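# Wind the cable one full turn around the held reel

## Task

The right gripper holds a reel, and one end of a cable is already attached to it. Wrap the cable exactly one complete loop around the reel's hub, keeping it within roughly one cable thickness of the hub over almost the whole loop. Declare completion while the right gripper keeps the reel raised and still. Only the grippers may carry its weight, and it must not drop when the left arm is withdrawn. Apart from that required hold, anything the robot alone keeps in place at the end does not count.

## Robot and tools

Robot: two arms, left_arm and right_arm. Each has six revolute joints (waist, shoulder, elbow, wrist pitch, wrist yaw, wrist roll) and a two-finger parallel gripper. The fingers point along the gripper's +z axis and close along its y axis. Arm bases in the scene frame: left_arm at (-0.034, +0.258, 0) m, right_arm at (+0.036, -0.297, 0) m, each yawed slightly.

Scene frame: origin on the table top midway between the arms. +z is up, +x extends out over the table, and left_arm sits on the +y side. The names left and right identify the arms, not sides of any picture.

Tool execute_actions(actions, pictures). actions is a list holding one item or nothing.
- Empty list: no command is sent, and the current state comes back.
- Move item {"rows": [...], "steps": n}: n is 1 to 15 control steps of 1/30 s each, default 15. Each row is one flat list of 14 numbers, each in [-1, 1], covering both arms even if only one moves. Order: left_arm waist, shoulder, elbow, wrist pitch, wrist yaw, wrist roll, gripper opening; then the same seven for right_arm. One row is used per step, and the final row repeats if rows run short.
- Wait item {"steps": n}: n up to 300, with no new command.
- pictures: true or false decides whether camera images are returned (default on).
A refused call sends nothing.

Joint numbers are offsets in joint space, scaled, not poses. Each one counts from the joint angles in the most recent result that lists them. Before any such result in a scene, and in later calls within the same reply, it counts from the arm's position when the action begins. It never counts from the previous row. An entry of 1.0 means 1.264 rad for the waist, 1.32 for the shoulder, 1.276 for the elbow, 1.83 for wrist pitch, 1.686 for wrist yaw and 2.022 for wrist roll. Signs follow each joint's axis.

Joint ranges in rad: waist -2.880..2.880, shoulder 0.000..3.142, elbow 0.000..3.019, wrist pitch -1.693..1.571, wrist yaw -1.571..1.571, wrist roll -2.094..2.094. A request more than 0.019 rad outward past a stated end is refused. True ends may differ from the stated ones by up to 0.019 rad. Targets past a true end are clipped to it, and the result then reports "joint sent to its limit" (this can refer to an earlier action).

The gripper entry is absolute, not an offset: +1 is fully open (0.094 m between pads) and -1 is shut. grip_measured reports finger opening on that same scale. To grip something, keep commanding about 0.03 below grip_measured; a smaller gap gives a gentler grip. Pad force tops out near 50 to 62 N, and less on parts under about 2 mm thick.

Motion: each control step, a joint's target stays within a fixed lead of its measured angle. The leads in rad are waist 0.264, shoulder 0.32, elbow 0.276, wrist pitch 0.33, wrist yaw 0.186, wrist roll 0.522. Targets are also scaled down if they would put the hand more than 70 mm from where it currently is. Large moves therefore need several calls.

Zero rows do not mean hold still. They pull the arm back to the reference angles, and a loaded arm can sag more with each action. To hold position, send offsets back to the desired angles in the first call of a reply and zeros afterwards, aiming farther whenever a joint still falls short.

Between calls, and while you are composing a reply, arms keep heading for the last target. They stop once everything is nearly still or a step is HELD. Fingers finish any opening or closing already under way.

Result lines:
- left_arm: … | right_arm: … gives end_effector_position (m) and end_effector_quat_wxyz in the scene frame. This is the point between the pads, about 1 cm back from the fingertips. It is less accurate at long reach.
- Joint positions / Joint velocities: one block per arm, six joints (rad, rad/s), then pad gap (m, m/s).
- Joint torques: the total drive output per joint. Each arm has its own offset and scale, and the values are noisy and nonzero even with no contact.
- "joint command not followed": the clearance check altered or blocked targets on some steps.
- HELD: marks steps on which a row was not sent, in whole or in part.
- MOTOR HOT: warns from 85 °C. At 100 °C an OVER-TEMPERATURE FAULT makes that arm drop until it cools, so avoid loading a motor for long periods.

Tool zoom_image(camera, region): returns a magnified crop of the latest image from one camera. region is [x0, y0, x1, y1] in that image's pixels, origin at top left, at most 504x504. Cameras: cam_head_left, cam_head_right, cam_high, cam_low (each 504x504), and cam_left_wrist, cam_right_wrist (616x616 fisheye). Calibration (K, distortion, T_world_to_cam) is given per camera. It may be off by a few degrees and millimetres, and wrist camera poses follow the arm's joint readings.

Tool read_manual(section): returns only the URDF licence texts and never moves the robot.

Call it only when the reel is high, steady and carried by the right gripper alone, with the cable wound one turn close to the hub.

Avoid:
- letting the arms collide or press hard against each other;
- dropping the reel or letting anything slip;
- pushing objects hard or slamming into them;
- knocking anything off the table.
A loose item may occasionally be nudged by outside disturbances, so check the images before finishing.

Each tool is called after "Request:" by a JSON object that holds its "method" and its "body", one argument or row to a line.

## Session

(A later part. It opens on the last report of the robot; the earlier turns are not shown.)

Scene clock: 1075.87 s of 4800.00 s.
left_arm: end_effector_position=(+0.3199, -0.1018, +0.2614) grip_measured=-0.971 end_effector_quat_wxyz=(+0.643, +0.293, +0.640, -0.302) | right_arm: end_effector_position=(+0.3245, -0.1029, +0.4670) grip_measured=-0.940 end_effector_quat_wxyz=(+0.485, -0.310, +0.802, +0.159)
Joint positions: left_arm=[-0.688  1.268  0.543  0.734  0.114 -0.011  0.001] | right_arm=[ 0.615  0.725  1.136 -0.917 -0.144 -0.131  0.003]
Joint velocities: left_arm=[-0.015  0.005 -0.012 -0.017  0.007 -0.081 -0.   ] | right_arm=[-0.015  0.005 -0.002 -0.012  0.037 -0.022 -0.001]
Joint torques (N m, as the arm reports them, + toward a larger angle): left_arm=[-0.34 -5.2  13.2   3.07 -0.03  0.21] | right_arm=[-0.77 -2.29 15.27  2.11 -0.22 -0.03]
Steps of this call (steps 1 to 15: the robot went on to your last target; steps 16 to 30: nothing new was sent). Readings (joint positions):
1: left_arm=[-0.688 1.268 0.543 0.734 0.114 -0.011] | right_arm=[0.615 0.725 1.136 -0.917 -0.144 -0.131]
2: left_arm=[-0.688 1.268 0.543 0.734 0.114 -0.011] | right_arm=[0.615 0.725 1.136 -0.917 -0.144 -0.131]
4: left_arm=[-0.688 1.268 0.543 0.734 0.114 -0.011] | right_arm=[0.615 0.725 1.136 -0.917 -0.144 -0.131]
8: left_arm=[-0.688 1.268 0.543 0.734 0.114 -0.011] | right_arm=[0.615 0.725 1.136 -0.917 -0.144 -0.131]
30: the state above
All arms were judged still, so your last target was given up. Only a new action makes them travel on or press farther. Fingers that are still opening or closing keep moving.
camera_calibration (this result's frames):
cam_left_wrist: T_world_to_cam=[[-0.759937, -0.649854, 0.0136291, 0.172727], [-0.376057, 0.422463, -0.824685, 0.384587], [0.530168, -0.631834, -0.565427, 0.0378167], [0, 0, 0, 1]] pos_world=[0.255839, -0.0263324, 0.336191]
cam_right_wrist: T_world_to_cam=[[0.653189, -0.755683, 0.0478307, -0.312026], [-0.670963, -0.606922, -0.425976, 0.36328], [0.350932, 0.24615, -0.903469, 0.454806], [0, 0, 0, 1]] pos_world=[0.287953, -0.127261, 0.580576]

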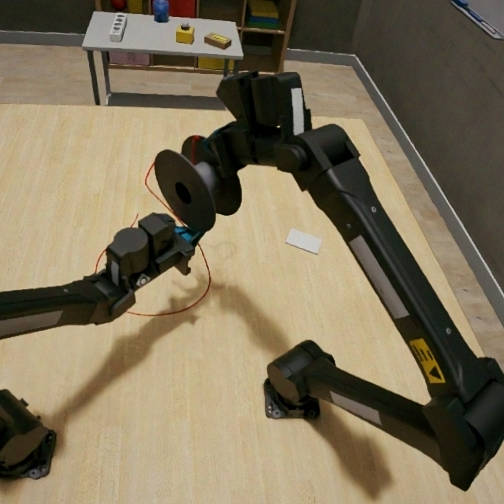

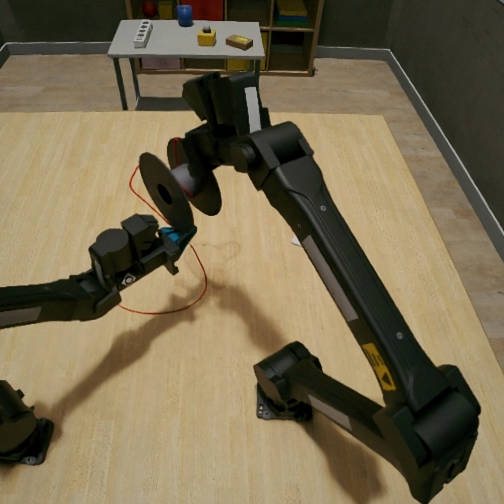

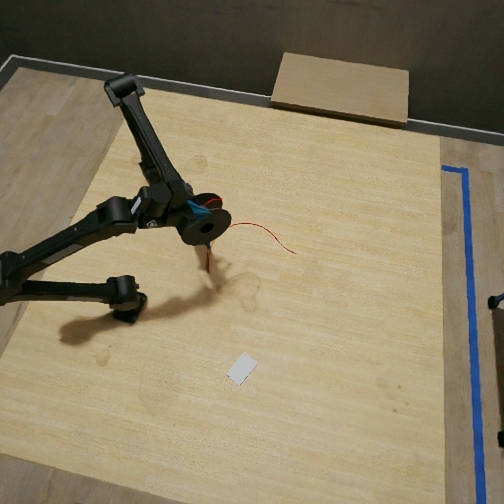

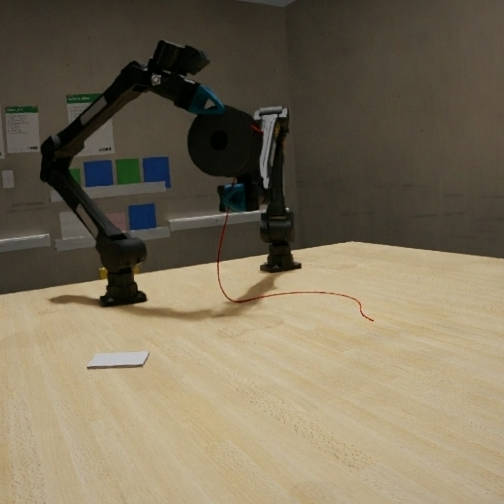

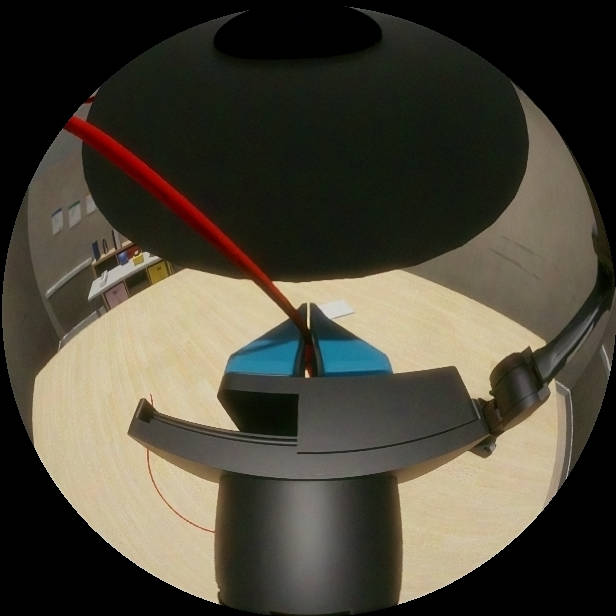

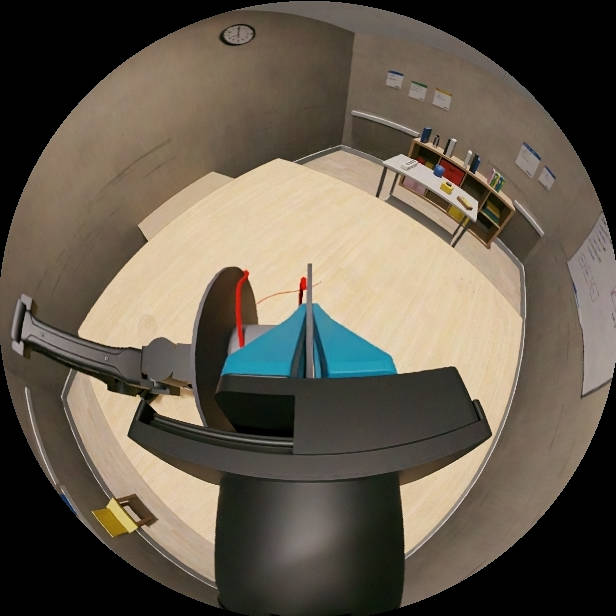

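Request:
{"method": "execute_actions", "body": {
  "actions": [
    {"rows":[
[0.018,-0.002,0.018,0.0,0.014,0.0,-0.98,0,-0.008,0.03,0.008,0,0,-1],
[0.036,-0.005,0.016,-0.001,0.027,0.001,-0.98,0,-0.008,0.03,0.008,0,0,-1],
[0.057,-0.008,0.013,-0.002,0.043,0.001,-0.98,0,-0.008,0.03,0.008,0,0,-1],
[0.077,-0.011,0.010,-0.003,0.059,0.002,-0.98,0,-0.008,0.03,0.008,0,0,-1],
[0.098,-0.013,0.007,-0.004,0.074,0.002,-0.98,0,-0.008,0.03,0.008,0,0,-1],
[0.119,-0.016,0.004,-0.005,0.090,0.002,-0.98,0,-0.008,0.03,0.008,0,0,-1],
[0.139,-0.019,0.001,-0.005,0.106,0.003,-0.98,0,-0.008,0.03,0.008,0,0,-1],
[0.160,-0.022,-0.002,-0.006,0.121,0.003,-0.98,0,-0.008,0.03,0.008,0,0,-1],
[0.181,-0.025,-0.005,-0.007,0.137,0.004,-0.98,0,-0.008,0.03,0.008,0,0,-1],
[0.199,-0.027,-0.007,-0.008,0.151,0.004,-0.98,0,-0.008,0.03,0.008,0,0,-1],
[0.217,-0.030,-0.009,-0.008,0.165,0.004,-0.98,0,-0.008,0.03,0.008,0,0,-1],
[0.232,-0.032,-0.011,-0.009,0.176,0.005,-0.98,0,-0.008,0.03,0.008,0,0,-1],
[0.245,-0.034,-0.013,-0.010,0.186,0.005,-0.98,0,-0.008,0.03,0.008,0,0,-1],
[0.253,-0.035,-0.014,-0.010,0.192,0.005,-0.98,0,-0.008,0.03,0.008,0,0,-1],
[0.258,-0.035,-0.014,-0.010,0.196,0.005,-0.98,0,-0.008,0.03,0.008,0,0,-1]
],"steps":15}
  ],
  "pictures": false
}}

Request:
{"method": "execute_actions", "body": {
  "actions": [
    {"steps":30}
  ]
}}

Scene clock: 1173.40 s of 4800.00 s.
left_arm: end_effector_position=(+0.3716, -0.0161, +0.2723) grip_measured=-0.971 end_effector_quat_wxyz=(+0.650, +0.297, +0.629, -0.304) | right_arm: end_effector_position=(+0.3245, -0.1029, +0.4670) grip_measured=-0.940 end_effector_quat_wxyz=(+0.485, -0.310, +0.802, +0.159)
Joint positions: left_arm=[-0.38   1.238  0.538  0.734  0.433 -0.011  0.001] | right_arm=[ 0.615  0.725  1.136 -0.917 -0.144 -0.131  0.003]
Joint velocities: left_arm=[ 0.357 -0.112 -0.071  0.002  0.212  0.007  0.   ] | right_arm=[-0.015 -0.005 -0.007  0.012 -0.081  0.022  0.001]
Joint torques (N m, as the arm reports them, + toward a larger angle): left_arm=[ 0.46 -6.55  8.32  1.27  0.22  0.22] | right_arm=[-0.53 -2.69 15.09  2.47 -0.2  -0.01]
Steps of this call (steps 1 to 180: nothing new was sent; then 91.03 s passed at rest; steps 181 to 195: all 15 steps of this action). Readings (joint positions):
181: left_arm=[-0.687 1.268 0.543 0.734 0.124 -0.011] | right_arm=[0.615 0.725 1.136 -0.917 -0.144 -0.131]
182: left_arm=[-0.683 1.268 0.543 0.734 0.143 -0.011] | right_arm=[0.615 0.725 1.136 -0.917 -0.144 -0.131]
184: left_arm=[-0.659 1.268 0.543 0.734 0.193 -0.011] | right_arm=[0.615 0.725 1.136 -0.917 -0.144 -0.131]
188: left_arm=[-0.551 1.265 0.543 0.734 0.295 -0.011] | right_arm=[0.615 0.725 1.136 -0.917 -0.144 -0.131]
195: the state above

Scene clock: 1174.40 s of 4800.00 s.
left_arm: end_effector_position=(+0.3731, -0.0099, +0.2719) grip_measured=-0.971 end_effector_quat_wxyz=(+0.651, +0.295, +0.631, -0.302) | right_arm: end_effector_position=(+0.3245, -0.1029, +0.4670) grip_measured=-0.940 end_effector_quat_wxyz=(+0.485, -0.310, +0.802, +0.159)
Joint positions: left_arm=[-0.364  1.232  0.534  0.731  0.443 -0.011  0.001] | right_arm=[ 0.615  0.725  1.136 -0.917 -0.144 -0.131  0.003]
Joint velocities: left_arm=[-0.005  0.005 -0.017 -0.002  0.022  0.037 -0.001] | right_arm=[-0.015  0.015  0.007  0.002 -0.007  0.051  0.   ]
Joint torques (N m, as the arm reports them, + toward a larger angle): left_arm=[ 0.36 -7.02  8.34  1.37  0.15  0.22] | right_arm=[-1.44 -3.05 15.12  2.11 -0.19 -0.1 ]
Steps of this call (steps 1 to 30: the robot went on to your last target). Readings (joint positions):
1: left_arm=[-0.370 1.235 0.536 0.734 0.437 -0.011] | right_arm=[0.615 0.725 1.136 -0.917 -0.144 -0.131]
2: left_arm=[-0.365 1.233 0.535 0.734 0.439 -0.011] | right_arm=[0.615 0.725 1.136 -0.917 -0.144 -0.131]
4: left_arm=[-0.364 1.232 0.534 0.734 0.442 -0.011] | right_arm=[0.615 0.725 1.136 -0.917 -0.144 -0.131]
8: left_arm=[-0.364 1.232 0.534 0.732 0.443 -0.011] | right_arm=[0.615 0.725 1.136 -0.917 -0.144 -0.131]
30: the state above
All arms were judged still, so your last target was given up. Only a new action makes them travel on or press farther. Fingers that are still opening or closing keep moving.
camera_calibration (this result's frames):
cam_left_wrist: T_world_to_cam=[[-0.762787, -0.64665, 0.00081984, 0.277284], [-0.35553, 0.418322, -0.835826, 0.369822], [0.540144, -0.637848, -0.548994, 0.0653818], [0, 0, 0, 1]] pos_world=[0.307676, 0.0663048, 0.344773]
cam_right_wrist: T_world_to_cam=[[0.653189, -0.755683, 0.0478307, -0.312026], [-0.670963, -0.606922, -0.425976, 0.36328], [0.350932, 0.24615, -0.903469, 0.454806], [0, 0, 0, 1]] pos_world=[0.287953, -0.127261, 0.580576]

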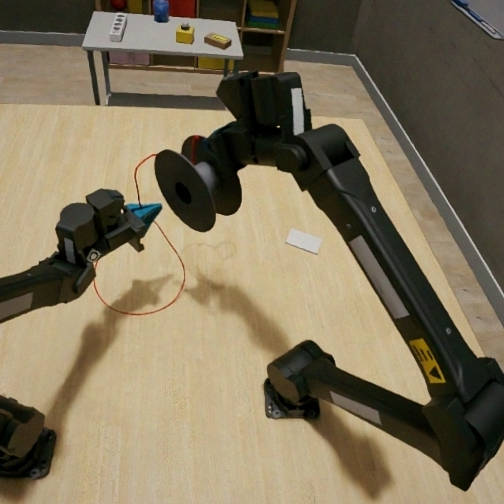

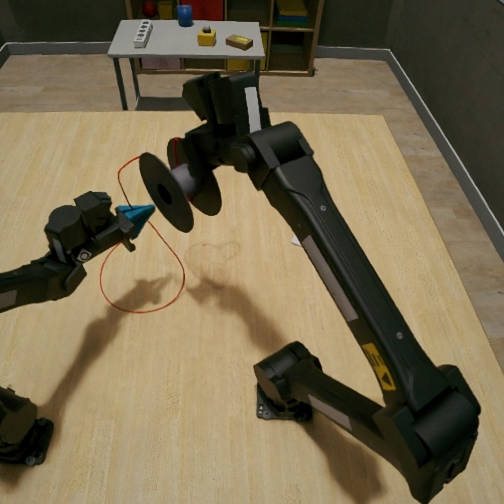

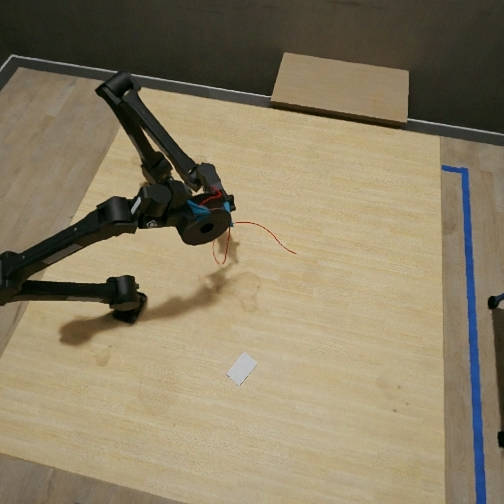

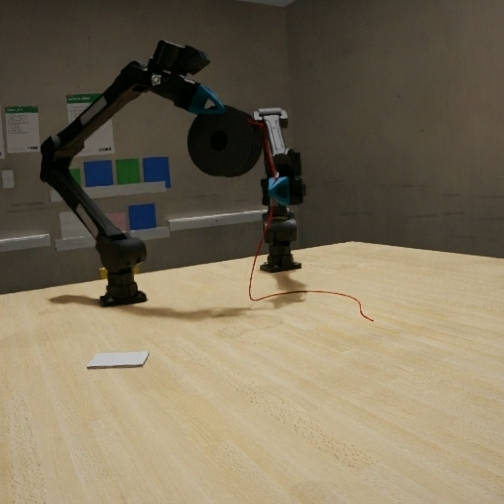

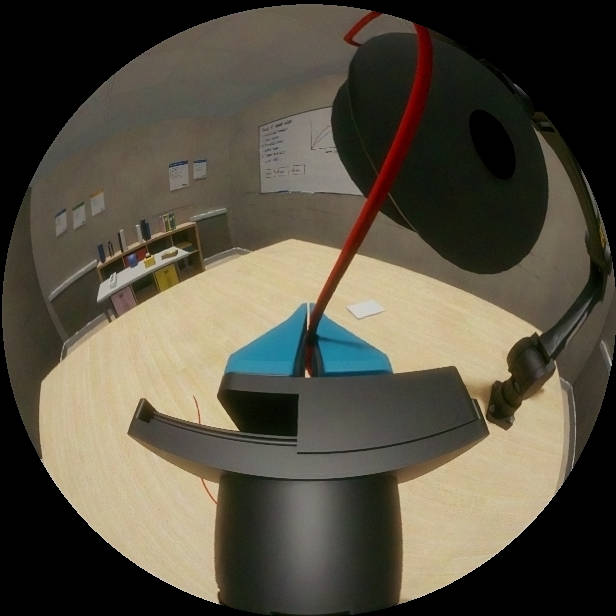

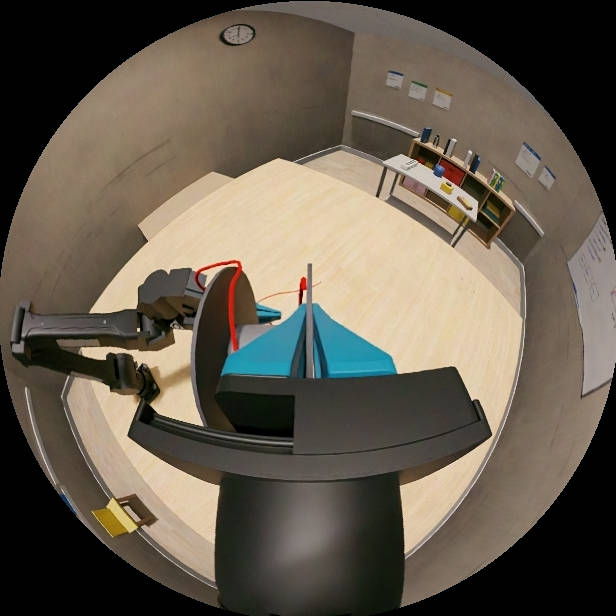

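Request:
{"method": "execute_actions", "body": {
  "actions": [
    {"rows":[
[0.010,0.008,0.050,-0.008,0.008,0.0,-0.98,0,-0.008,0.03,0.008,0,0,-1],
[0.021,0.016,0.068,-0.015,0.016,0.001,-0.98,0,-0.008,0.03,0.008,0,0,-1],
[0.033,0.026,0.090,-0.023,0.025,0.001,-0.98,0,-0.008,0.03,0.008,0,0,-1],
[0.045,0.035,0.110,-0.031,0.034,0.002,-0.98,0,-0.008,0.03,0.008,0,0,-1],
[0.057,0.045,0.129,-0.039,0.042,0.002,-0.98,0,-0.008,0.03,0.008,0,0,-1],
[0.069,0.054,0.147,-0.047,0.051,0.002,-0.98,0,-0.008,0.03,0.008,0,0,-1],
[0.081,0.063,0.166,-0.055,0.060,0.003,-0.98,0,-0.008,0.03,0.008,0,0,-1],
[0.093,0.073,0.185,-0.063,0.069,0.003,-0.98,0,-0.008,0.03,0.008,0,0,-1],
[0.105,0.082,0.203,-0.071,0.078,0.004,-0.98,0,-0.008,0.03,0.008,0,0,-1],
[0.116,0.090,0.220,-0.078,0.086,0.004,-0.98,0,-0.008,0.03,0.008,0,0,-1],
[0.126,0.098,0.236,-0.085,0.094,0.004,-0.98,0,-0.008,0.03,0.008,0,0,-1],
[0.135,0.105,0.250,-0.091,0.101,0.005,-0.98,0,-0.008,0.03,0.008,0,0,-1],
[0.143,0.111,0.262,-0.096,0.106,0.005,-0.98,0,-0.008,0.03,0.008,0,0,-1],
[0.147,0.115,0.269,-0.099,0.110,0.005,-0.98,0,-0.008,0.03,0.008,0,0,-1],
[0.150,0.117,0.273,-0.101,0.112,0.005,-0.98,0,-0.008,0.03,0.008,0,0,-1]
],"steps":15}
  ],
  "pictures": false
}}

Request:
{"method": "execute_actions", "body": {
  "actions": [
    {"steps":30}
  ]
}}

Scene clock: 1206.97 s of 4800.00 s.
left_arm: end_effector_position=(+0.4733, +0.0217, +0.3278) grip_measured=-0.971 end_effector_quat_wxyz=(+0.652, +0.300, +0.628, -0.301) | right_arm: end_effector_position=(+0.3245, -0.1029, +0.4670) grip_measured=-0.940 end_effector_quat_wxyz=(+0.485, -0.310, +0.802, +0.159)
Joint positions: left_arm=[-0.19   1.36   0.823  0.577  0.623 -0.011  0.001] | right_arm=[ 0.615  0.725  1.136 -0.917 -0.144 -0.131  0.003]
Joint velocities: left_arm=[ 0.259  0.161  0.3   -0.203  0.125  0.037 -0.001] | right_arm=[-0.005  0.005  0.012  0.002 -0.051 -0.022 -0.001]
Joint torques (N m, as the arm reports them, + toward a larger angle): left_arm=[ 0.78 -8.16 13.09  1.26  0.22  0.23] | right_arm=[-0.25 -2.16 15.29  2.27 -0.2  -0.06]
Steps of this call (steps 1 to 180: nothing new was sent; then 26.07 s passed at rest; steps 181 to 195: all 15 steps of this action). Readings (joint positions):
181: left_arm=[-0.364 1.232 0.534 0.731 0.448 -0.011] | right_arm=[0.615 0.725 1.136 -0.917 -0.144 -0.131]
182: left_arm=[-0.363 1.233 0.537 0.729 0.459 -0.011] | right_arm=[0.615 0.725 1.136 -0.917 -0.144 -0.131]
184: left_arm=[-0.352 1.239 0.560 0.711 0.488 -0.011] | right_arm=[0.615 0.725 1.136 -0.917 -0.144 -0.131]
188: left_arm=[-0.294 1.286 0.664 0.659 0.546 -0.011] | right_arm=[0.615 0.725 1.136 -0.917 -0.144 -0.131]
195: the state above

Scene clock: 1207.97 s of 4800.00 s.
left_arm: end_effector_position=(+0.4794, +0.0266, +0.3276) grip_measured=-0.971 end_effector_quat_wxyz=(+0.650, +0.297, +0.632, -0.300) | right_arm: end_effector_position=(+0.3245, -0.1029, +0.4670) grip_measured=-0.940 end_effector_quat_wxyz=(+0.485, -0.310, +0.802, +0.159)
Joint positions: left_arm=[-0.177  1.368  0.836  0.563  0.629 -0.011  0.001] | right_arm=[ 0.615  0.725  1.136 -0.917 -0.144 -0.131  0.003]
Joint velocities: left_arm=[ 0.005  0.005 -0.032 -0.007 -0.051  0.081  0.001] | right_arm=[-0.005 -0.015 -0.012  0.002 -0.037  0.022  0.   ]
Joint torques (N m, as the arm reports them, + toward a larger angle): left_arm=[ 0.4  -7.84 13.76  1.28  0.13  0.22] | right_arm=[-1.06 -3.14 15.3   2.04 -0.24 -0.04]
Steps of this call (steps 1 to 30: the robot went on to your last target). Readings (joint positions):
1: left_arm=[-0.183 1.365 0.831 0.572 0.625 -0.011] | right_arm=[0.615 0.725 1.136 -0.917 -0.144 -0.131]
2: left_arm=[-0.179 1.367 0.835 0.569 0.626 -0.011] | right_arm=[0.615 0.725 1.136 -0.917 -0.144 -0.131]
4: left_arm=[-0.177 1.368 0.836 0.565 0.628 -0.011] | right_arm=[0.615 0.725 1.136 -0.917 -0.144 -0.131]
8: left_arm=[-0.177 1.368 0.836 0.563 0.629 -0.011] | right_arm=[0.615 0.725 1.136 -0.917 -0.144 -0.131]
30: the state above
All arms were judged still, so your last target was given up. Only a new action makes them travel on or press farther. Fingers that are still opening or closing keep moving.
camera_calibration (this result's frames):
cam_left_wrist: T_world_to_cam=[[-0.76248, -0.647004, -0.00310351, 0.383072], [-0.355905, 0.423423, -0.833093, 0.43801], [0.540329, -0.634113, -0.553124, 0.0629167], [0, 0, 0, 1]] pos_world=[0.413979, 0.102282, 0.400893]
cam_right_wrist: T_world_to_cam=[[0.653189, -0.755683, 0.0478307, -0.312026], [-0.670963, -0.606922, -0.425976, 0.36328], [0.350932, 0.24615, -0.903469, 0.454806], [0, 0, 0, 1]] pos_world=[0.287953, -0.127261, 0.580576]

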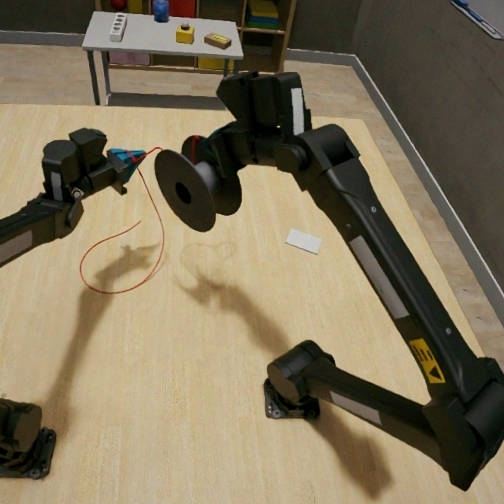

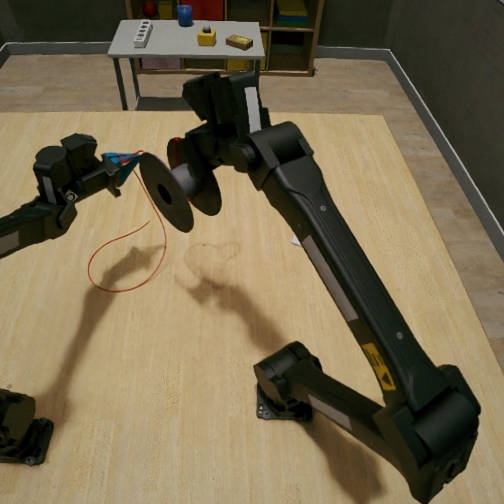

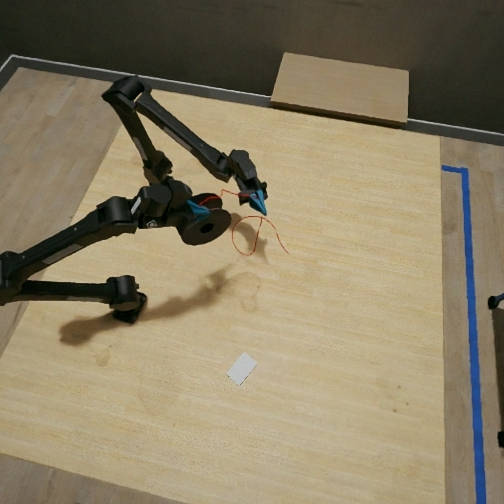

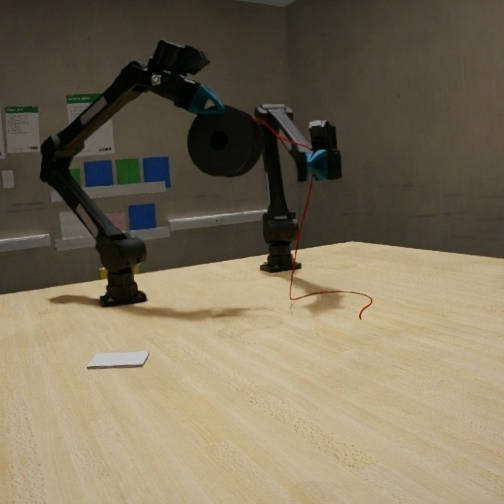

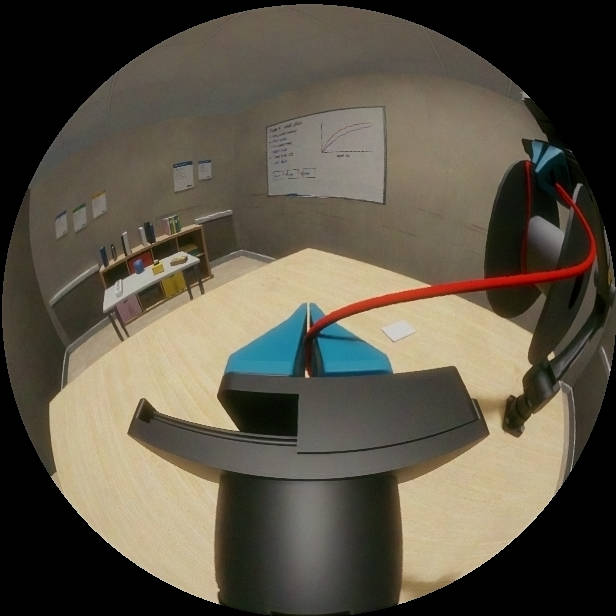

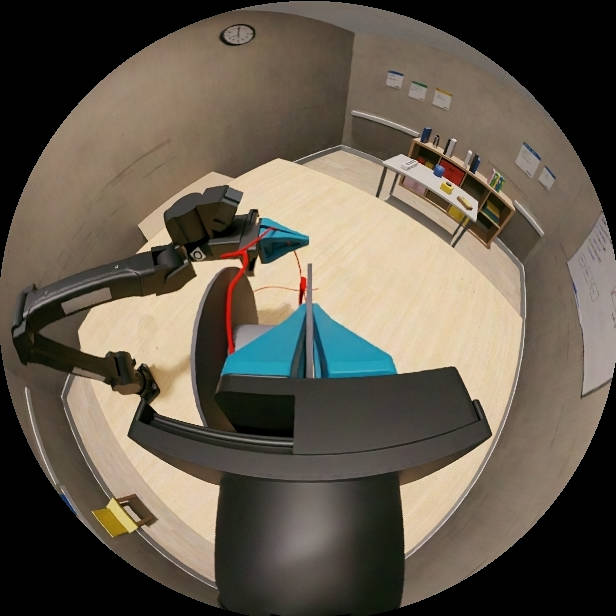

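Request:
{"method": "zoom_image", "body": {
  "camera": "cam_left_wrist",
  "region": [420, 120, 616, 380]
}}

Request:
{"method": "zoom_image", "body": {
  "camera": "cam_right_wrist",
  "region": [150, 170, 370, 390]
}}

Region (420, 120, 616, 380) of cam_left_wrist's 616x616 image, scaled by 1.938, with more detail than that image has; it fills the left 380 columns of this view, and the rest is white.

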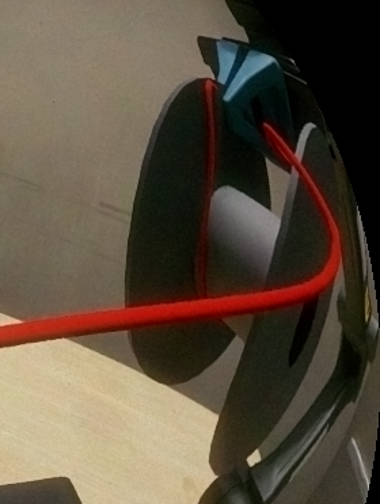

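Region (150, 170, 370, 390) of cam_right_wrist's 616x616 image, scaled by 2.291, with more detail than that image has.

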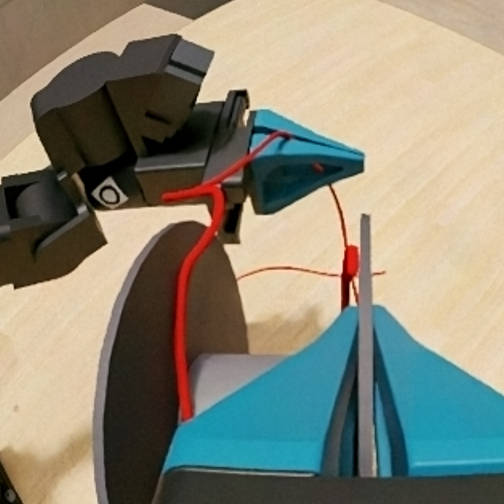

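Request:
{"method": "execute_actions", "body": {
  "actions": [
    {"rows":[
[0.002,0.005,0.036,0.003,0.002,0.0,-0.98,0,-0.008,0.03,0.008,0,0,-1],
[0.005,0.010,0.041,0.005,0.003,0.001,-0.98,0,-0.008,0.03,0.008,0,0,-1],
[0.007,0.015,0.046,0.006,0.005,0.001,-0.98,0,-0.008,0.03,0.008,0,0,-1],
[0.010,0.020,0.050,0.008,0.007,0.002,-0.98,0,-0.008,0.03,0.008,0,0,-1],
[0.013,0.026,0.055,0.009,0.009,0.002,-0.98,0,-0.008,0.03,0.008,0,0,-1],
[0.015,0.031,0.059,0.011,0.010,0.002,-0.98,0,-0.008,0.03,0.008,0,0,-1],
[0.018,0.037,0.064,0.012,0.012,0.003,-0.98,0,-0.008,0.03,0.008,0,0,-1],
[0.020,0.042,0.068,0.014,0.014,0.003,-0.98,0,-0.008,0.03,0.008,0,0,-1],
[0.023,0.048,0.073,0.015,0.016,0.004,-0.98,0,-0.008,0.03,0.008,0,0,-1],
[0.025,0.052,0.077,0.016,0.017,0.004,-0.98,0,-0.008,0.03,0.008,0,0,-1],
[0.028,0.057,0.081,0.017,0.019,0.004,-0.98,0,-0.008,0.03,0.008,0,0,-1],
[0.030,0.061,0.084,0.018,0.020,0.005,-0.98,0,-0.008,0.03,0.008,0,0,-1],
[0.031,0.065,0.087,0.019,0.021,0.005,-0.98,0,-0.008,0.03,0.008,0,0,-1],
[0.032,0.067,0.089,0.020,0.022,0.005,-0.98,0,-0.008,0.03,0.008,0,0,-1],
[0.033,0.068,0.090,0.020,0.0225,0.005,-0.98,0,-0.008,0.03,0.008,0,0,-1]
],"steps":15}
  ],
  "pictures": false
}}

Request:
{"method": "execute_actions", "body": {
  "actions": [
    {"steps":25}
  ]
}}

Scene clock: 1245.63 s of 4800.00 s.
left_arm: end_effector_position=(+0.5036, +0.0318, +0.3235) grip_measured=-0.971 end_effector_quat_wxyz=(+0.649, +0.300, +0.631, -0.302) | right_arm: end_effector_position=(+0.3245, -0.1029, +0.4670) grip_measured=-0.940 end_effector_quat_wxyz=(+0.485, -0.310, +0.802, +0.159)
Joint positions: left_arm=[-0.15   1.434  0.89   0.573  0.664 -0.011  0.001] | right_arm=[ 0.615  0.725  1.136 -0.917 -0.144 -0.131  0.003]
Joint velocities: left_arm=[ 0.073  0.122  0.061  0.022 -0.022  0.066  0.   ] | right_arm=[ 0.005 -0.015 -0.017 -0.012  0.007 -0.007 -0.001]
Joint torques (N m, as the arm reports them, + toward a larger angle): left_arm=[ 0.97 -9.5  14.57  3.02  0.18  0.22] | right_arm=[-0.27 -3.29 15.02  2.12 -0.19 -0.02]
Steps of this call (steps 1 to 180: nothing new was sent; then 31.17 s passed at rest; steps 181 to 195: all 15 steps of this action). Readings (joint positions):
181: left_arm=[-0.177 1.368 0.836 0.563 0.630 -0.011] | right_arm=[0.615 0.725 1.136 -0.917 -0.144 -0.131]
182: left_arm=[-0.177 1.368 0.836 0.563 0.631 -0.011] | right_arm=[0.615 0.725 1.136 -0.917 -0.144 -0.131]
184: left_arm=[-0.177 1.368 0.836 0.563 0.637 -0.011] | right_arm=[0.615 0.725 1.136 -0.917 -0.144 -0.131]
188: left_arm=[-0.173 1.383 0.851 0.563 0.649 -0.011] | right_arm=[0.615 0.725 1.136 -0.917 -0.144 -0.131]
195: the state above

Scene clock: 1246.47 s of 4800.00 s.
left_arm: end_effector_position=(+0.5062, +0.0337, +0.3207) grip_measured=-0.971 end_effector_quat_wxyz=(+0.648, +0.298, +0.633, -0.301) | right_arm: end_effector_position=(+0.3245, -0.1029, +0.4670) grip_measured=-0.940 end_effector_quat_wxyz=(+0.485, -0.310, +0.802, +0.159)
Joint positions: left_arm=[-0.145  1.441  0.892  0.575  0.665 -0.011  0.001] | right_arm=[ 0.615  0.725  1.136 -0.917 -0.144 -0.131  0.003]
Joint velocities: left_arm=[-0.005  0.015 -0.007  0.007  0.007  0.037 -0.001] | right_arm=[ 0.005 -0.034 -0.012 -0.002  0.022  0.037 -0.001]
Joint torques (N m, as the arm reports them, + toward a larger angle): left_arm=[ 0.96 -9.14 14.68  2.89  0.14  0.22] | right_arm=[-1.29 -2.83 15.16  2.31 -0.23 -0.09]
Steps of this call (steps 1 to 15: the robot went on to your last target; steps 16 to 25: nothing new was sent). Readings (joint positions):
1: left_arm=[-0.148 1.438 0.892 0.574 0.664 -0.011] | right_arm=[0.615 0.725 1.136 -0.917 -0.144 -0.131]
2: left_arm=[-0.146 1.440 0.892 0.574 0.665 -0.011] | right_arm=[0.615 0.725 1.136 -0.917 -0.144 -0.131]
4: left_arm=[-0.145 1.441 0.892 0.574 0.665 -0.011] | right_arm=[0.615 0.725 1.136 -0.917 -0.144 -0.131]
8: left_arm=[-0.145 1.441 0.892 0.575 0.665 -0.011] | right_arm=[0.615 0.725 1.136 -0.917 -0.144 -0.131]
25: the state above
All arms were judged still, so your last target was given up. Only a new action makes them travel on or press farther. Fingers that are still opening or closing keep moving.
camera_calibration (this result's frames):
cam_left_wrist: T_world_to_cam=[[-0.765188, -0.643805, -0.00116601, 0.408724], [-0.357651, 0.426587, -0.830728, 0.438778], [0.535325, -0.635247, -0.556677, 0.0528883], [0, 0, 0, 1]] pos_world=[0.441368, 0.109559, 0.394424]
cam_right_wrist: T_world_to_cam=[[0.653189, -0.755683, 0.0478307, -0.312026], [-0.670963, -0.606922, -0.425976, 0.36328], [0.350932, 0.24615, -0.903469, 0.454806], [0, 0, 0, 1]] pos_world=[0.287953, -0.127261, 0.580576]

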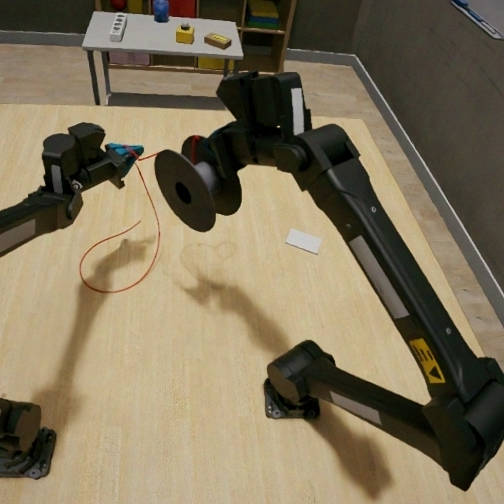

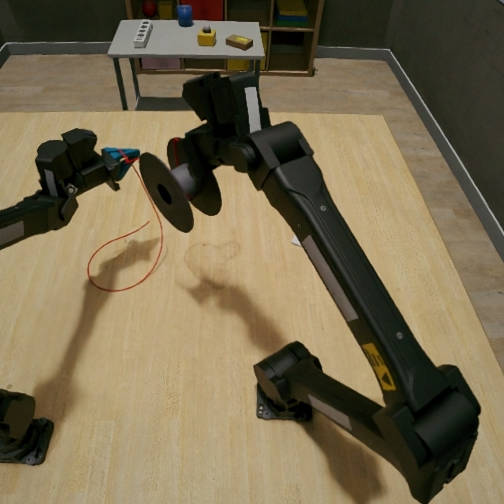

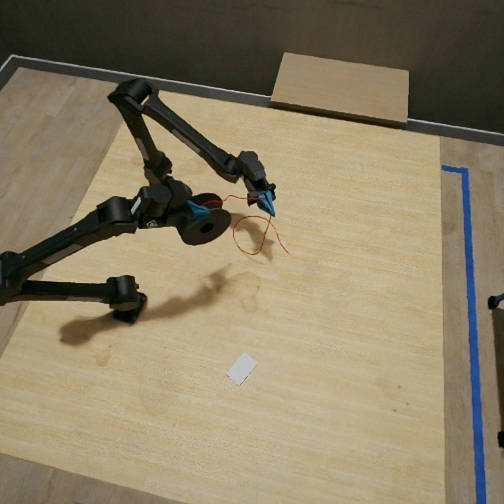

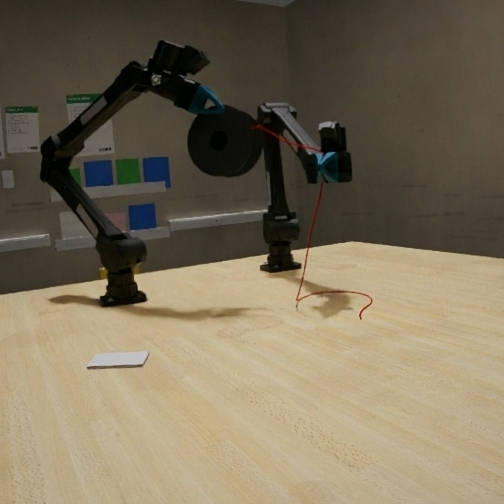

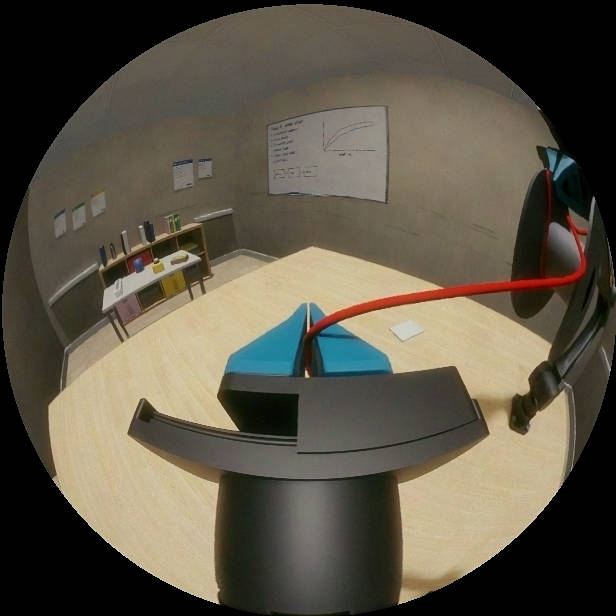

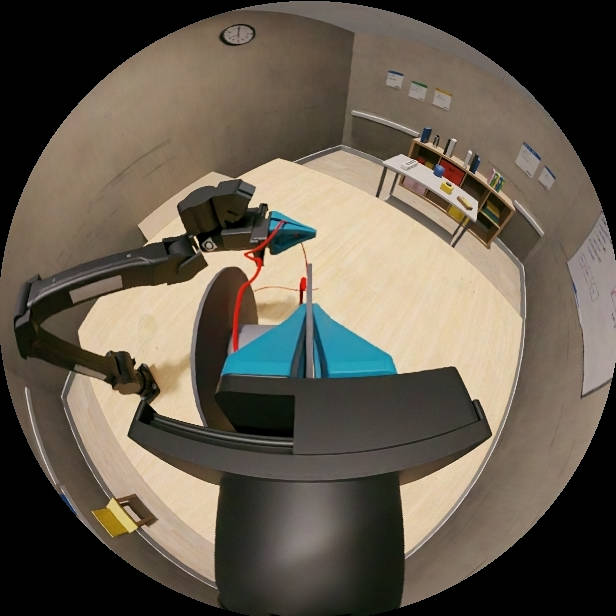

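Request:
{"method": "zoom_image", "body": {
  "camera": "cam_right_wrist",
  "region": [170, 170, 370, 390]
}}

Request:
{"method": "zoom_image", "body": {
  "camera": "cam_left_wrist",
  "region": [440, 120, 616, 360]
}}

Region (170, 170, 370, 390) of cam_right_wrist's 616x616 image, scaled by 2.291, with more detail than that image has; it fills the left 458 columns of this view, and the rest is white.

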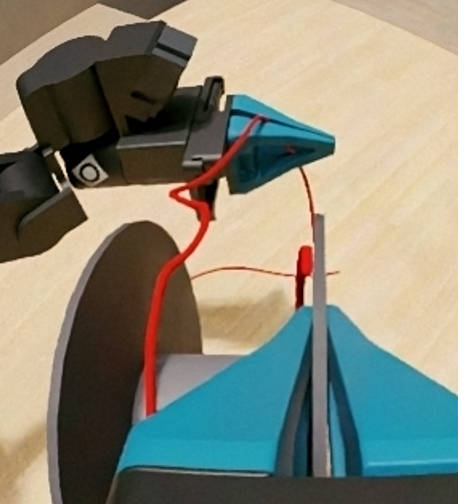

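Region (440, 120, 616, 360) of cam_left_wrist's 616x616 image, scaled by 2.100, with more detail than that image has; it fills the left 370 columns of this view, and the rest is white.

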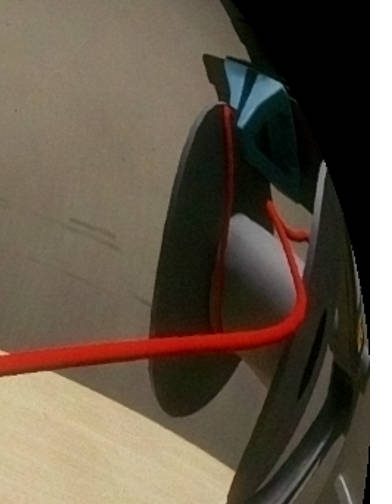

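Request:
{"method": "zoom_image", "body": {
  "camera": "cam_high",
  "region": [160, 160, 300, 280]
}}

Request:
{"method": "zoom_image", "body": {
  "camera": "cam_low",
  "region": [170, 80, 370, 220]
}}

Region (160, 160, 300, 280) of cam_high's 504x504 image, scaled by 3.600, with more detail than that image has; it fills the top 432 rows of this view, and the rest is white.

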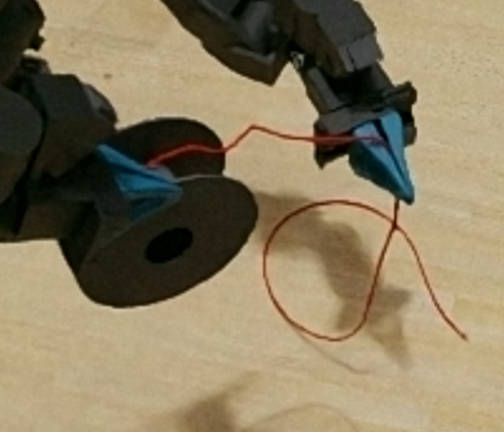

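Region (170, 80, 370, 220) of cam_low's 504x504 image, scaled by 2.520, with more detail than that image has; it fills the top 353 rows of this view, and the rest is white.

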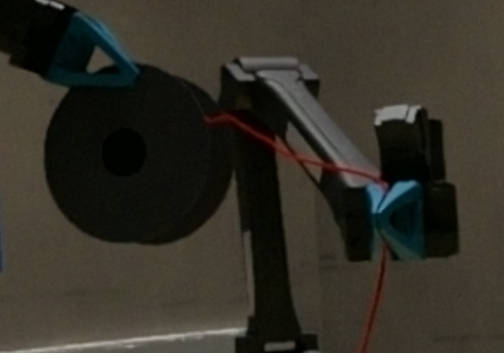

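Request:
{"method": "execute_actions", "body": {
  "actions": [
    {"rows":[
[-0.004,0.004,0.022,0.012,-0.003,0.0,-0.98,0,-0.008,0.03,0.008,0,0,-1],
[-0.009,0.007,0.014,0.018,-0.006,0.001,-0.98,0,-0.008,0.03,0.008,0,0,-1],
[-0.014,0.011,0.004,0.024,-0.010,0.001,-0.98,0,-0.008,0.03,0.008,0,0,-1],
[-0.019,0.016,-0.005,0.030,-0.014,0.002,-0.98,0,-0.008,0.03,0.008,0,0,-1],
[-0.024,0.020,-0.014,0.037,-0.017,0.002,-0.98,0,-0.008,0.03,0.008,0,0,-1],
[-0.029,0.024,-0.024,0.043,-0.021,0.002,-0.98,0,-0.008,0.03,0.008,0,0,-1],
[-0.035,0.028,-0.033,0.049,-0.025,0.003,-0.98,0,-0.008,0.03,0.008,0,0,-1],
[-0.040,0.032,-0.043,0.056,-0.029,0.003,-0.98,0,-0.008,0.03,0.008,0,0,-1],
[-0.045,0.036,-0.052,0.062,-0.032,0.004,-0.98,0,-0.008,0.03,0.008,0,0,-1],
[-0.049,0.040,-0.060,0.068,-0.035,0.004,-0.98,0,-0.008,0.03,0.008,0,0,-1],
[-0.054,0.044,-0.068,0.074,-0.039,0.004,-0.98,0,-0.008,0.03,0.008,0,0,-1],
[-0.058,0.047,-0.075,0.079,-0.041,0.005,-0.98,0,-0.008,0.03,0.008,0,0,-1],
[-0.061,0.049,-0.081,0.083,-0.044,0.005,-0.98,0,-0.008,0.03,0.008,0,0,-1],
[-0.063,0.051,-0.085,0.086,-0.045,0.005,-0.98,0,-0.008,0.03,0.008,0,0,-1],
[-0.064,0.052,-0.087,0.087,-0.046,0.005,-0.98,0,-0.008,0.03,0.008,0,0,-1]
],"steps":15}
  ],
  "pictures": false
}}

Request:
{"method": "execute_actions", "body": {
  "actions": [
    {"steps":25}
  ]
}}

Scene clock: 1316.93 s of 4800.00 s.
left_arm: end_effector_position=(+0.4851, +0.0084, +0.2730) grip_measured=-0.971 end_effector_quat_wxyz=(+0.643, +0.296, +0.639, -0.302) | right_arm: end_effector_position=(+0.3245, -0.1029, +0.4670) grip_measured=-0.940 end_effector_quat_wxyz=(+0.485, -0.310, +0.802, +0.159)
Joint positions: left_arm=[-0.215  1.484  0.795  0.699  0.593 -0.011  0.001] | right_arm=[ 0.615  0.725  1.136 -0.917 -0.144 -0.131  0.003]
Joint velocities: left_arm=[-0.112  0.22  -0.242  0.105 -0.066 -0.007 -0.   ] | right_arm=[ 0.005 -0.005 -0.012 -0.002  0.007 -0.007 -0.001]
Joint torques (N m, as the arm reports them, + toward a larger angle): left_arm=[ -0.35 -10.12   9.04   2.99  -0.12   0.22] | right_arm=[-0.89 -2.39 15.18  1.99 -0.21 -0.07]
Steps of this call (steps 1 to 180: nothing new was sent; then 63.97 s passed at rest; steps 181 to 195: all 15 steps of this action). Readings (joint positions):
181: left_arm=[-0.145 1.441 0.892 0.575 0.664 -0.011] | right_arm=[0.615 0.725 1.136 -0.917 -0.144 -0.131]
182: left_arm=[-0.145 1.441 0.892 0.577 0.661 -0.011] | right_arm=[0.615 0.725 1.136 -0.917 -0.144 -0.131]
184: left_arm=[-0.147 1.441 0.892 0.588 0.649 -0.011] | right_arm=[0.615 0.725 1.136 -0.917 -0.144 -0.131]
188: left_arm=[-0.165 1.443 0.874 0.635 0.623 -0.011] | right_arm=[0.615 0.725 1.136 -0.917 -0.144 -0.131]
195: the state above

Scene clock: 1317.77 s of 4800.00 s.
left_arm: end_effector_position=(+0.4829, +0.0063, +0.2572) grip_measured=-0.971 end_effector_quat_wxyz=(+0.634, +0.295, +0.647, -0.304) | right_arm: end_effector_position=(+0.3245, -0.1029, +0.4670) grip_measured=-0.940 end_effector_quat_wxyz=(+0.485, -0.310, +0.802, +0.159)
Joint positions: left_arm=[-0.22   1.503  0.78   0.709  0.59  -0.011  0.001] | right_arm=[ 0.615  0.725  1.136 -0.917 -0.144 -0.131  0.003]
Joint velocities: left_arm=[-0.005 -0.005 -0.017 -0.007  0.022 -0.007 -0.   ] | right_arm=[-0.005  0.005 -0.007  0.007  0.066 -0.081 -0.   ]
Joint torques (N m, as the arm reports them, + toward a larger angle): left_arm=[ -0.36 -10.08   8.91   2.99  -0.04   0.22] | right_arm=[-0.68 -3.27 15.27  2.23 -0.2  -0.04]
Steps of this call (steps 1 to 25: the robot went on to your last target). Readings (joint positions):
1: left_arm=[-0.218 1.491 0.788 0.702 0.592 -0.011] | right_arm=[0.615 0.725 1.136 -0.917 -0.144 -0.131]
2: left_arm=[-0.220 1.496 0.783 0.702 0.592 -0.011] | right_arm=[0.615 0.725 1.136 -0.917 -0.144 -0.131]
4: left_arm=[-0.220 1.502 0.780 0.702 0.591 -0.011] | right_arm=[0.615 0.725 1.136 -0.917 -0.144 -0.131]
8: left_arm=[-0.220 1.503 0.780 0.709 0.590 -0.011] | right_arm=[0.615 0.725 1.136 -0.917 -0.144 -0.131]
25: the state above
camera_calibration (this result's frames):
cam_left_wrist: T_world_to_cam=[[-0.764534, -0.644203, 0.0221331, 0.366888], [-0.389195, 0.433976, -0.812522, 0.399931], [0.513824, -0.629815, -0.58251, 0.029633], [0, 0, 0, 1]] pos_world=[0.420923, 0.0814536, 0.334094]
cam_right_wrist: T_world_to_cam=[[0.653189, -0.755683, 0.0478307, -0.312026], [-0.670963, -0.606922, -0.425976, 0.36328], [0.350932, 0.24615, -0.903469, 0.454806], [0, 0, 0, 1]] pos_world=[0.287953, -0.127261, 0.580576]

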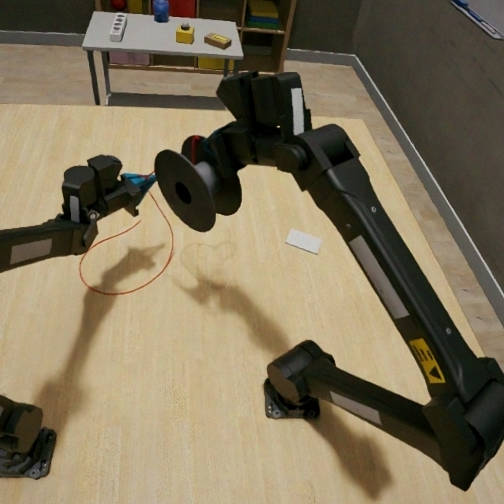

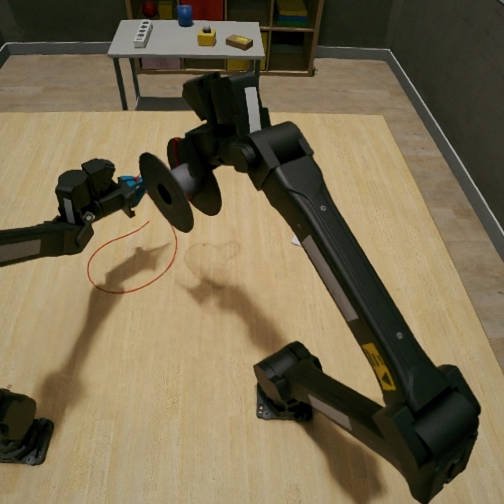

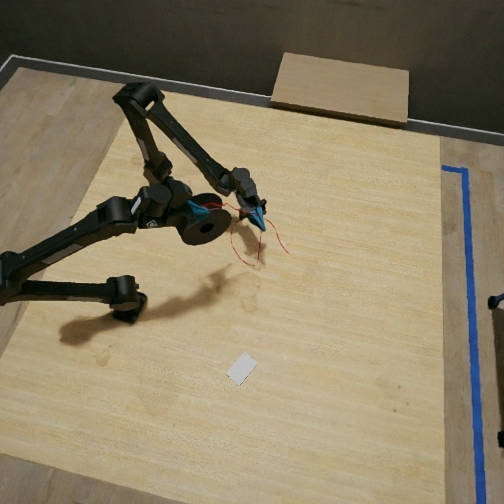

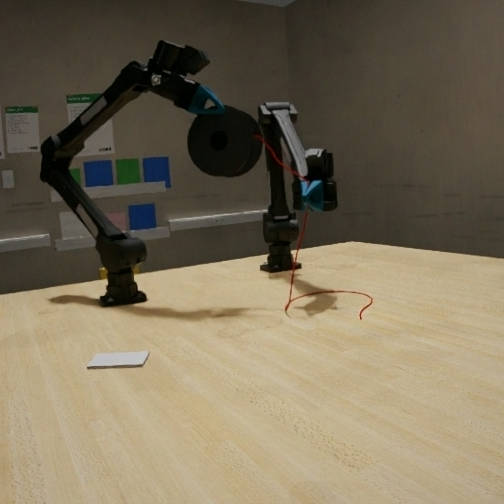

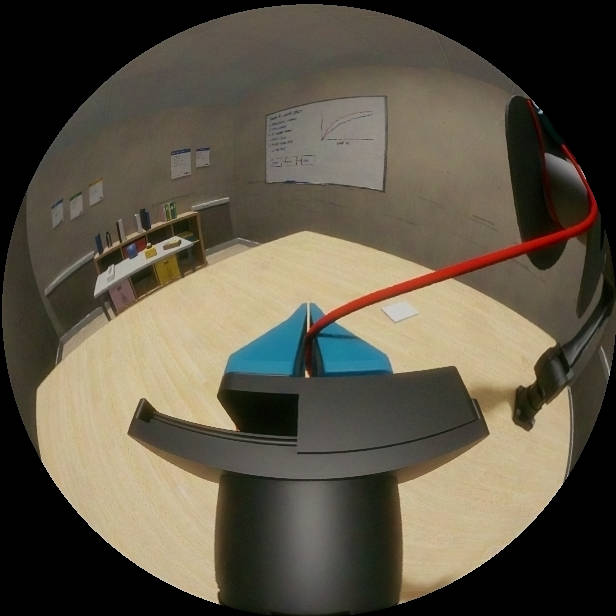

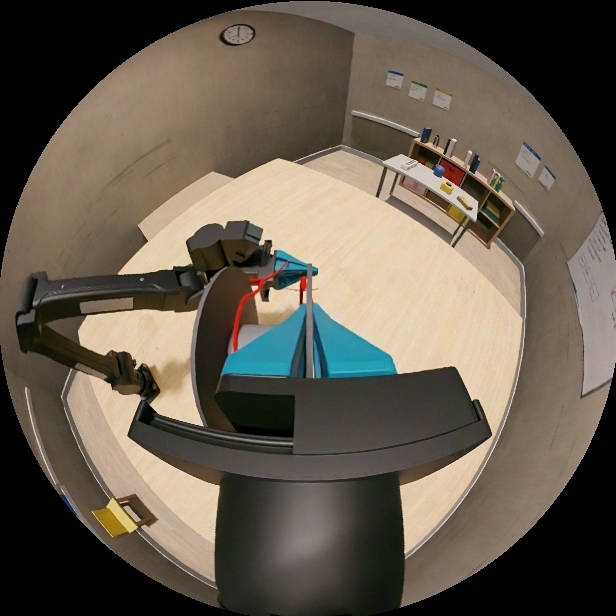

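Request:
{"method": "zoom_image", "body": {
  "camera": "cam_right_wrist",
  "region": [170, 200, 350, 390]
}}

Request:
{"method": "zoom_image", "body": {
  "camera": "cam_high",
  "region": [160, 160, 300, 280]
}}

Region (170, 200, 350, 390) of cam_right_wrist's 616x616 image, scaled by 2.653, with more detail than that image has; it fills the left 477 columns of this view, and the rest is white.

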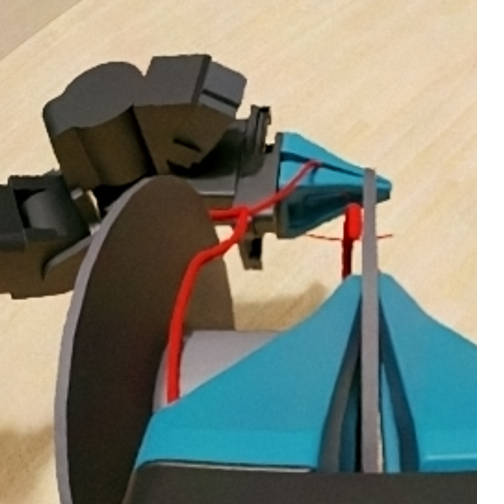

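Region (160, 160, 300, 280) of cam_high's 504x504 image, scaled by 3.600, with more detail than that image has; it fills the top 432 rows of this view, and the rest is white.

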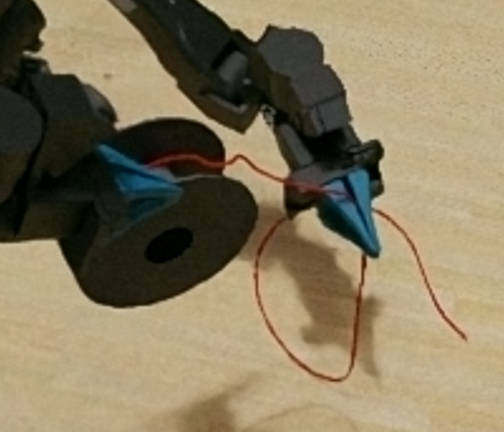

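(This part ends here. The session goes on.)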